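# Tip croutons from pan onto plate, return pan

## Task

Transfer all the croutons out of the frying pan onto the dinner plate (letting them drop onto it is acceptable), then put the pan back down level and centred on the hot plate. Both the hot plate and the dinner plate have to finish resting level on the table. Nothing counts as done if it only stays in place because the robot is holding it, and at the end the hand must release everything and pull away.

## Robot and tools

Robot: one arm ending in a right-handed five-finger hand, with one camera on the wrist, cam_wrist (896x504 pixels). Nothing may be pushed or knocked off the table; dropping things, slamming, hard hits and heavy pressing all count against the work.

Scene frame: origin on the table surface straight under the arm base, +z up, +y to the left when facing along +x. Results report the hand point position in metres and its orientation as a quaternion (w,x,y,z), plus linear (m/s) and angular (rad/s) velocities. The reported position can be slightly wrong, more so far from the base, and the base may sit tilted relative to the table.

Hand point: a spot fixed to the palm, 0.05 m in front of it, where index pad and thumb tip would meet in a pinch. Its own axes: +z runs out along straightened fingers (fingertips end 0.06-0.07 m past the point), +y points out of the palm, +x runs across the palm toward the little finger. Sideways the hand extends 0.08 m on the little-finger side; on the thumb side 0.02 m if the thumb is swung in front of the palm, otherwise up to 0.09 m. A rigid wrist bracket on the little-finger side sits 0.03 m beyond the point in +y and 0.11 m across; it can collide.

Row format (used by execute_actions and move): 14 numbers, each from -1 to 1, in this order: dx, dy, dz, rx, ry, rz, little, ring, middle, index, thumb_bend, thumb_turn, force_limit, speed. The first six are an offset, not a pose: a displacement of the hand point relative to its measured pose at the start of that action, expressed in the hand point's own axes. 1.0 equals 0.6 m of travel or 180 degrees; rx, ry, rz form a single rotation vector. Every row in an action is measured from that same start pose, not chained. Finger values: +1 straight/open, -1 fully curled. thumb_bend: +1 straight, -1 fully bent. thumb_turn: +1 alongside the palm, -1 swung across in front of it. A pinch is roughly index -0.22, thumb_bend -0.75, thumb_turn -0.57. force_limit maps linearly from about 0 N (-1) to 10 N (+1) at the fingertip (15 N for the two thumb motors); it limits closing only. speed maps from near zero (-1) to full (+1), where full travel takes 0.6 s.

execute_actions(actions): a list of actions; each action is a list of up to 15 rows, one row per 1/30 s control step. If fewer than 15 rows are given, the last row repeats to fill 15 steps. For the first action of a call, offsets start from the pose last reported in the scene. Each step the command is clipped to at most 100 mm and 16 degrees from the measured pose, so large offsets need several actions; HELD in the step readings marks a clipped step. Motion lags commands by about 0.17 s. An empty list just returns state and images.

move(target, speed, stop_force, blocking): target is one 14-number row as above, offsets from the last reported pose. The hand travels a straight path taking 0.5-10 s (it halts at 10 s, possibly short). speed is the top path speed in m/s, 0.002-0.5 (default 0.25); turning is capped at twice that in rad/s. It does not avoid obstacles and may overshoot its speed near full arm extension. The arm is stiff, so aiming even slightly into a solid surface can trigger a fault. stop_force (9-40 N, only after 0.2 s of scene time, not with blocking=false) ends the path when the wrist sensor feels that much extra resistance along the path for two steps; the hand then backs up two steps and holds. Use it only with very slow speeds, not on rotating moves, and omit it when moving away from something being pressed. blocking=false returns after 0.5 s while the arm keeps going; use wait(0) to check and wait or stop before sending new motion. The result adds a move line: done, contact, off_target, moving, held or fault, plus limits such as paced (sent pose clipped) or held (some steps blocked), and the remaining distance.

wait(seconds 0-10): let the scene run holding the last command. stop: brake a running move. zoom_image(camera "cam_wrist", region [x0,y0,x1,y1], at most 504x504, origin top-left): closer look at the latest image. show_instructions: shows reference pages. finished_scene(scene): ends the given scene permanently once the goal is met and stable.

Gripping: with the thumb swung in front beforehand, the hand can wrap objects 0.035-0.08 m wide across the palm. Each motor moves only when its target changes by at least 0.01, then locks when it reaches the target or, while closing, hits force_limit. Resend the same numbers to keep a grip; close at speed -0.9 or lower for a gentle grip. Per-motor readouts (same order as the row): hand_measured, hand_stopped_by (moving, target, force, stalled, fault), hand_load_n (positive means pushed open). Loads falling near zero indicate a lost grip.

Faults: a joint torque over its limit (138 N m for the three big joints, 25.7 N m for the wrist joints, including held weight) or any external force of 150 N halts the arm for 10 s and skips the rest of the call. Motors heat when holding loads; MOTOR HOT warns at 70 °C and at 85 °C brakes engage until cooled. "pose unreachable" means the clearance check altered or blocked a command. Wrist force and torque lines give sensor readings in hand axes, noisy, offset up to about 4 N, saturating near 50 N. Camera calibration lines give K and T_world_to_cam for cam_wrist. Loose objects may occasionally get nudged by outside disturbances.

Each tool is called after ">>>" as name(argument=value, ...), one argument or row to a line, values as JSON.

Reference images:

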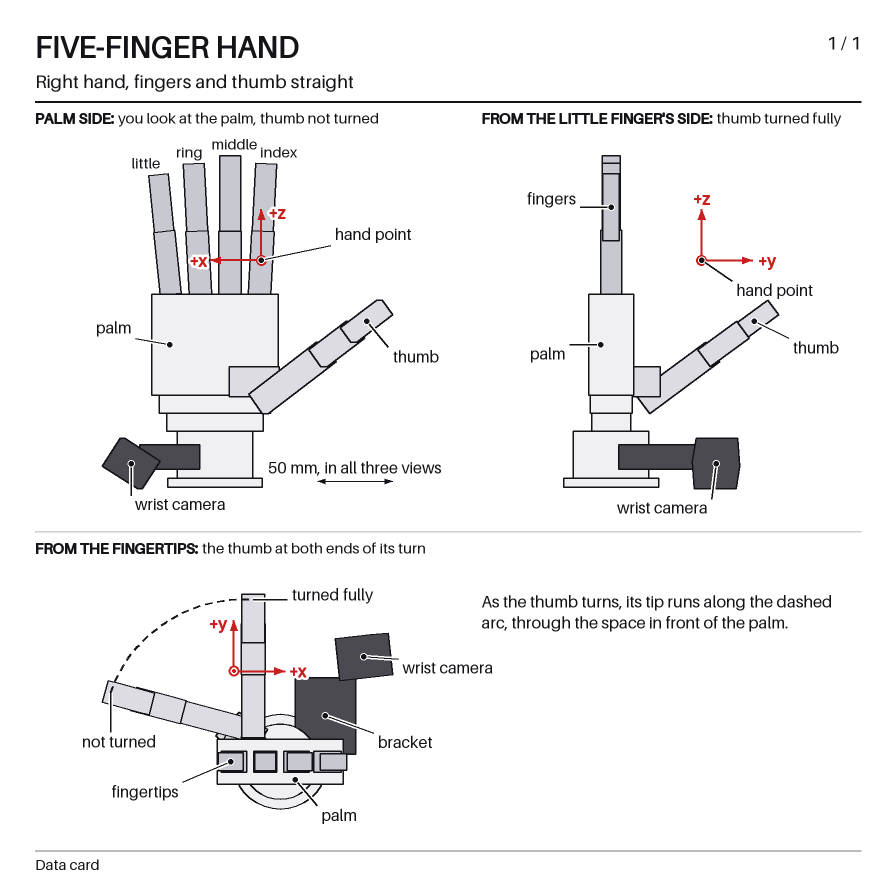

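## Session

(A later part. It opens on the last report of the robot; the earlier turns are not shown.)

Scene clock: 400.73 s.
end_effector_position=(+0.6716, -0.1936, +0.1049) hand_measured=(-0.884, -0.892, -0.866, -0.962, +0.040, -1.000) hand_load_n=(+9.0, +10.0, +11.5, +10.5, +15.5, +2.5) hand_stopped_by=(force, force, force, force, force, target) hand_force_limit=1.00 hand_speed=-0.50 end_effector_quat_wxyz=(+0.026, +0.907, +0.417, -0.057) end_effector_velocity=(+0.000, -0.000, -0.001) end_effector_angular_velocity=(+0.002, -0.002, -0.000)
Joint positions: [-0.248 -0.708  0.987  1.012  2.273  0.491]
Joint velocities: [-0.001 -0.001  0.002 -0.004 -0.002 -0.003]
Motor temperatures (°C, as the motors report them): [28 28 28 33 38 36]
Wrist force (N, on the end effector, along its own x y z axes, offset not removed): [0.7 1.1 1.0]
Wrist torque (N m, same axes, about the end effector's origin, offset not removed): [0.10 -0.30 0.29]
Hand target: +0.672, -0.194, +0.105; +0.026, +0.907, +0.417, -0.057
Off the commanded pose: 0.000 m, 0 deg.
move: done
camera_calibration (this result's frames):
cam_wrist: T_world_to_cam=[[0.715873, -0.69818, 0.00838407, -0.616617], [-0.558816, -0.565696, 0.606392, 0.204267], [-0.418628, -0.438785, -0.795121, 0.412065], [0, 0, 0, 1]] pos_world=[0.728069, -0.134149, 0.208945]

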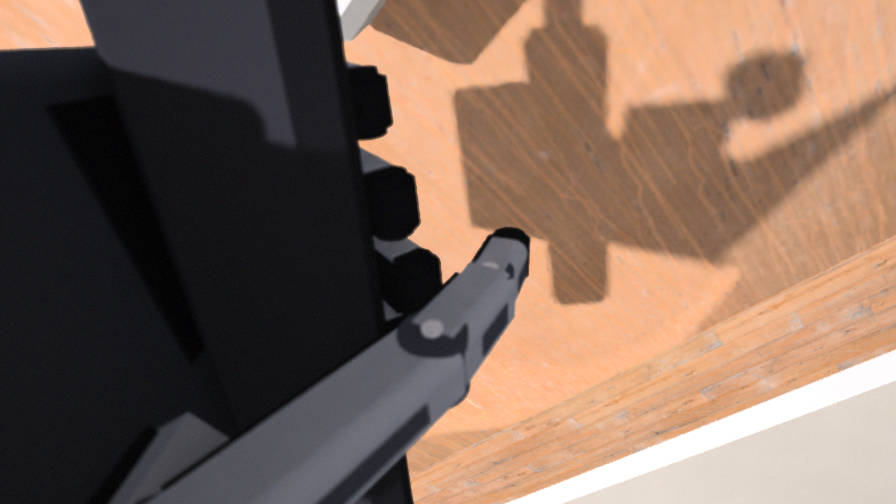

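>>> move(
  target=[0.006,0,0.02,0,0.013,0,-0.98,-1,-0.98,-0.98,-1,-1,1,-0.5],
  speed=0.02,
)

>>> move(
  target=[0,0,0,0,0,0,-0.3,-0.3,-0.3,-0.3,1,-1,1,-0.3],
)

>>> move(
  target=[-0.02,-0.04,-0.06,0,0,0,0.7,0.7,0.7,0.7,1,-1,1,-0.2],
  speed=0.05,
)

>>> move(
  target=[0,0,-0.17,0,0,0,1,1,1,1,1,-1,1,1],
)

>>> move(
  target=[0.2,-0.1,-0.15,0,0.2,0,1,1,1,1,1,1,1,1],
)

Scene clock: 412.60 s.
end_effector_position=(+0.6729, -0.1921, +0.0926) hand_measured=(-0.884, -0.892, -0.866, -0.962, +0.040, -1.000) hand_load_n=(+9.0, +10.0, +11.5, +11.0, +15.5, +2.5) hand_stopped_by=(force, force, force, force, force, target) hand_force_limit=1.00 hand_speed=-0.50 end_effector_quat_wxyz=(+0.018, +0.908, +0.418, -0.039) end_effector_velocity=(-0.000, +0.000, -0.002) end_effector_angular_velocity=(+0.003, -0.003, -0.000)
Joint positions: [-0.267 -0.721  1.015  0.959  2.232  0.452]
Joint velocities: [-0.002 -0.001  0.004 -0.008 -0.005 -0.004]
Motor temperatures (°C, as the motors report them): [28 28 28 33 38 36]
Wrist force (N, on the end effector, along its own x y z axes, offset not removed): [-4.6 -1.8 -0.1]
Wrist torque (N m, same axes, about the end effector's origin, offset not removed): [-0.03 0.54 -0.17]
Hand target: +0.673, -0.192, +0.093; +0.017, +0.908, +0.418, -0.039
Off the commanded pose: 0.000 m, 0 deg.
move: done
camera_calibration (this result's frames):
cam_wrist: T_world_to_cam=[[0.715633, -0.698453, 0.00565567, -0.615984], [-0.574342, -0.583822, 0.573832, 0.223313], [-0.397493, -0.413902, -0.818953, 0.396326], [0, 0, 0, 1]] pos_world=[0.726614, -0.135821, 0.199912]

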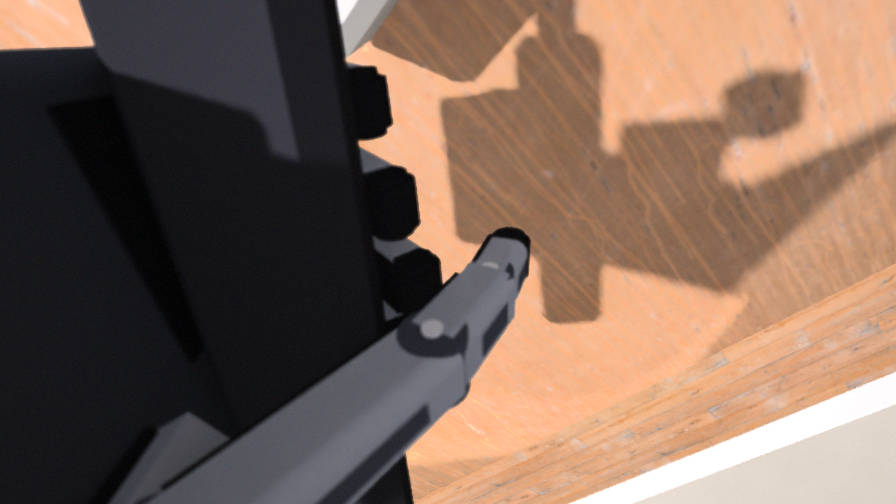

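Scene clock: 414.20 s.
end_effector_position=(+0.6729, -0.1921, +0.0926) hand_measured=(-0.300, -0.300, -0.300, -0.300, +1.000, -1.000) hand_load_n=(+0.0, +0.0, +0.0, +0.0, +0.0, +0.0) hand_stopped_by=(target, target, target, target, target, target) hand_force_limit=1.00 hand_speed=-0.30 end_effector_quat_wxyz=(+0.018, +0.908, +0.418, -0.039) end_effector_velocity=(-0.001, +0.001, -0.001) end_effector_angular_velocity=(+0.001, +0.003, +0.001)
Joint positions: [-0.267 -0.721  1.015  0.959  2.232  0.452]
Joint velocities: [-0.     0.002  0.     0.002 -0.     0.001]
Motor temperatures (°C, as the motors report them): [28 28 28 33 38 36]
Wrist force (N, on the end effector, along its own x y z axes, offset not removed): [-3.2 1.6 1.3]
Wrist torque (N m, same axes, about the end effector's origin, offset not removed): [0.33 0.27 -0.10]
Hand target: +0.673, -0.192, +0.093; +0.018, +0.908, +0.418, -0.039
Off the commanded pose: 0.000 m, 0 deg.
move: done
camera_calibration (this result's frames):
cam_wrist: T_world_to_cam=[[0.715632, -0.698454, 0.0056553, -0.615984], [-0.574342, -0.583821, 0.573833, 0.223313], [-0.397495, -0.413901, -0.818953, 0.396326], [0, 0, 0, 1]] pos_world=[0.726614, -0.135822, 0.199912]

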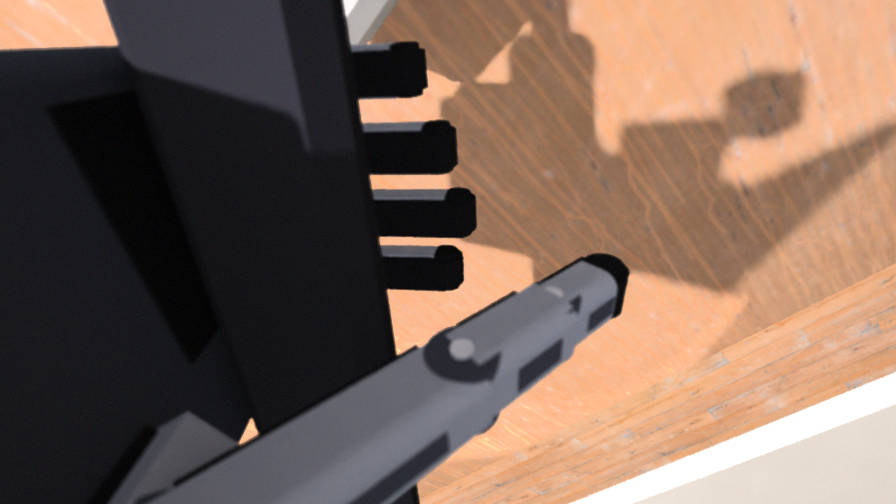

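Scene clock: 415.47 s.
end_effector_position=(+0.6489, -0.1832, +0.1294) hand_measured=(+0.700, +0.700, +0.700, +0.700, +1.000, -1.000) hand_load_n=(+0.0, +0.0, +0.0, +0.0, +0.0, +0.0) hand_stopped_by=(target, target, target, target, target, target) hand_force_limit=1.00 hand_speed=-0.20 end_effector_quat_wxyz=(+0.018, +0.908, +0.418, -0.039) end_effector_velocity=(-0.000, -0.000, +0.001) end_effector_angular_velocity=(-0.002, -0.001, -0.002)
Joint positions: [-0.229 -0.806  1.127  0.961  2.243  0.499]
Joint velocities: [ 0.001 -0.002  0.003 -0.001  0.002  0.002]
Motor temperatures (°C, as the motors report them): [28 28 28 33 38 36]
Wrist force (N, on the end effector, along its own x y z axes, offset not removed): [-1.4 0.2 1.1]
Wrist torque (N m, same axes, about the end effector's origin, offset not removed): [0.03 0.02 -0.12]
Hand target: +0.649, -0.183, +0.130; +0.018, +0.908, +0.418, -0.039
Off the commanded pose: 0.000 m, 0 deg.
move: done
camera_calibration (this result's frames):
cam_wrist: T_world_to_cam=[[0.715646, -0.69844, 0.00570231, -0.592857], [-0.574335, -0.583798, 0.573863, 0.193543], [-0.39748, -0.413957, -0.818932, 0.420539], [0, 0, 0, 1]] pos_world=[0.702589, -0.127, 0.236706]

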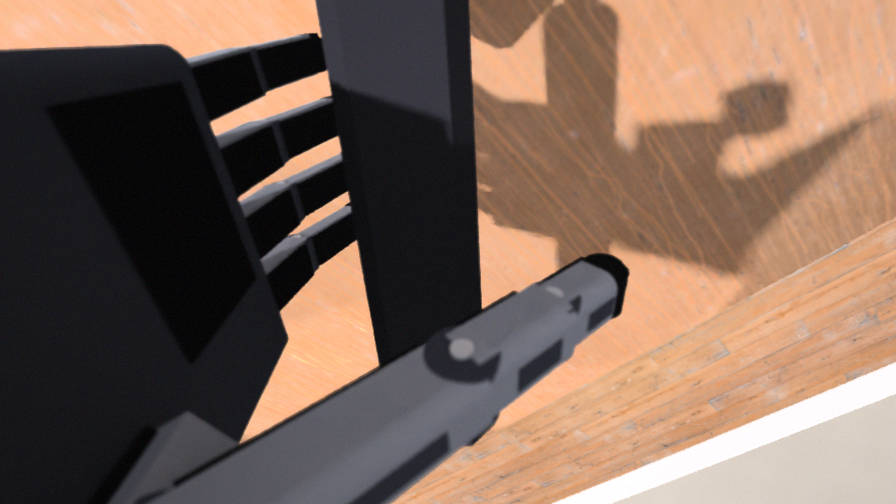

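Scene clock: 416.40 s.
end_effector_position=(+0.6545, -0.1768, +0.2310) hand_measured=(+1.000, +1.000, +1.000, +1.000, +1.000, -1.000) hand_load_n=(+0.0, +0.0, +0.0, +0.0, +0.0, +0.0) hand_stopped_by=(target, target, target, target, target, target) hand_force_limit=1.00 hand_speed=1.00 end_effector_quat_wxyz=(+0.018, +0.908, +0.418, -0.039) end_effector_velocity=(-0.000, +0.000, +0.001) end_effector_angular_velocity=(-0.000, +0.002, -0.001)
Joint positions: [-0.116 -0.856  1.036  1.191  2.271  0.641]
Joint velocities: [ 0.002  0.001 -0.002  0.006  0.001  0.004]
Motor temperatures (°C, as the motors report them): [28 28 28 33 38 36]
Wrist force (N, on the end effector, along its own x y z axes, offset not removed): [-0.4 -3.1 1.5]
Wrist torque (N m, same axes, about the end effector's origin, offset not removed): [-0.39 -0.26 -0.08]
Hand target: +0.655, -0.177, +0.231; +0.018, +0.908, +0.418, -0.039
Off the commanded pose: 0.000 m, 0 deg.
move: done
camera_calibration (this result's frames):
cam_wrist: T_world_to_cam=[[0.715659, -0.698424, 0.00601569, -0.593056], [-0.574467, -0.583701, 0.57383, 0.142354], [-0.397265, -0.414122, -0.818953, 0.508409], [0, 0, 0, 1]] pos_world=[0.708176, -0.120569, 0.338243]

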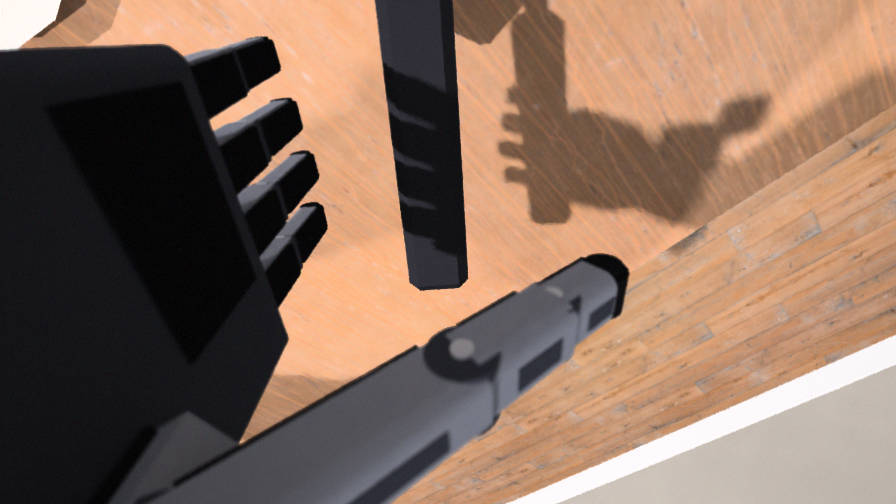

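Scene clock: 418.13 s.
end_effector_position=(+0.6914, -0.0412, +0.3101) hand_measured=(+1.000, +1.000, +1.000, +1.000, +1.000, +1.000) hand_load_n=(+0.0, +0.0, +0.0, +0.0, +0.0, +0.0) hand_stopped_by=(target, target, target, target, target, target) hand_force_limit=1.00 hand_speed=1.00 end_effector_quat_wxyz=(-0.112, +0.875, +0.403, +0.243) end_effector_velocity=(+0.000, +0.001, -0.001) end_effector_angular_velocity=(+0.002, -0.001, +0.000)
Joint positions: [-0.024 -1.068  1.232  0.859  1.781  0.562]
Joint velocities: [ 0.     0.001  0.002 -0.003 -0.002 -0.   ]
Motor temperatures (°C, as the motors report them): [28 28 28 33 38 36]
Wrist force (N, on the end effector, along its own x y z axes, offset not removed): [0.8 -0.3 -1.8]
Wrist torque (N m, same axes, about the end effector's origin, offset not removed): [0.23 -0.30 0.13]
Hand target: +0.691, -0.041, +0.310; -0.112, +0.875, +0.403, +0.243
Off the commanded pose: 0.000 m, 0 deg.
move: done
camera_calibration (this result's frames):
cam_wrist: T_world_to_cam=[[0.721178, -0.691914, -0.0340233, -0.516311], [-0.692612, -0.721144, -0.0154698, 0.456074], [-0.0138319, 0.0347214, -0.999301, 0.453366], [0, 0, 0, 1]] pos_world=[0.694506, -0.0440892, 0.442538]

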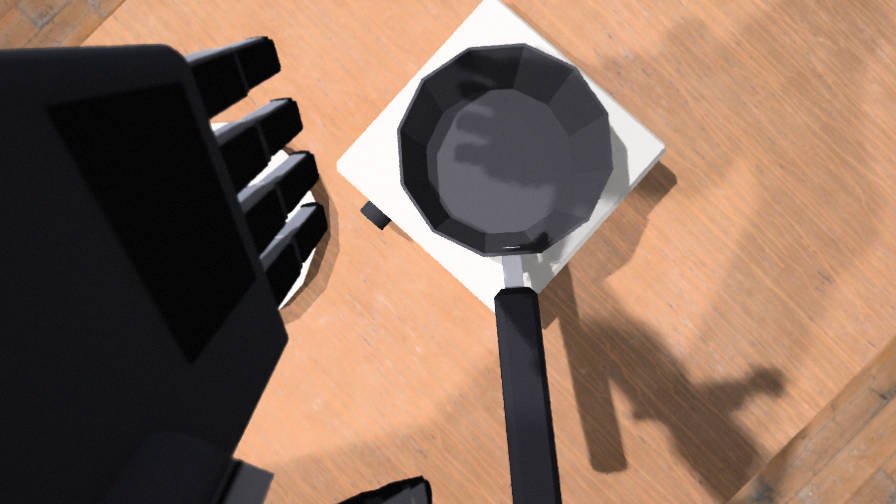

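>>> move(
  target=[0,-0.4,0,0,0,0,1,1,1,1,1,1,1,1],
  speed=0.4,
)

Scene clock: 424.87 s.
end_effector_position=(+0.5093, +0.1146, +0.3100) hand_measured=(+1.000, +1.000, +1.000, +1.000, +1.000, +1.000) hand_load_n=(+0.0, +0.0, +0.0, +0.0, +0.0, +0.0) hand_stopped_by=(target, target, target, target, target, target) hand_force_limit=1.00 hand_speed=1.00 end_effector_quat_wxyz=(-0.112, +0.875, +0.403, +0.243) end_effector_velocity=(-0.001, +0.001, +0.000) end_effector_angular_velocity=(-0.001, +0.000, +0.000)
Joint positions: [ 0.302 -1.151  1.734  0.526  1.94   0.859]
Joint velocities: [ 0.003  0.001  0.001 -0.001  0.002  0.003]
Motor temperatures (°C, as the motors report them): [28 28 28 33 38 36]
Wrist force (N, on the end effector, along its own x y z axes, offset not removed): [-0.6 -0.2 -3.4]
Wrist torque (N m, same axes, about the end effector's origin, offset not removed): [0.24 0.11 0.02]
Hand target: +0.509, +0.115, +0.310; -0.112, +0.875, +0.403, +0.243
Off the commanded pose: 0.001 m, 0 deg.
move: done
camera_calibration (this result's frames):
cam_wrist: T_world_to_cam=[[0.721153, -0.691963, -0.0335447, -0.277332], [-0.692643, -0.721116, -0.0153987, 0.442237], [-0.0135343, 0.0343393, -0.999319, 0.445182], [0, 0, 0, 1]] pos_world=[0.512337, 0.111713, 0.442386]

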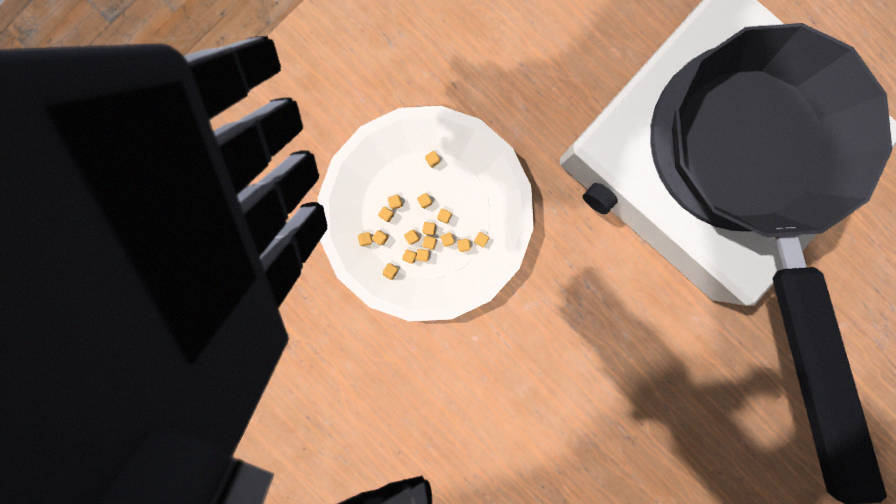

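>>> finished_scene(
  scene=1,
)

The scene is finished: the task was done.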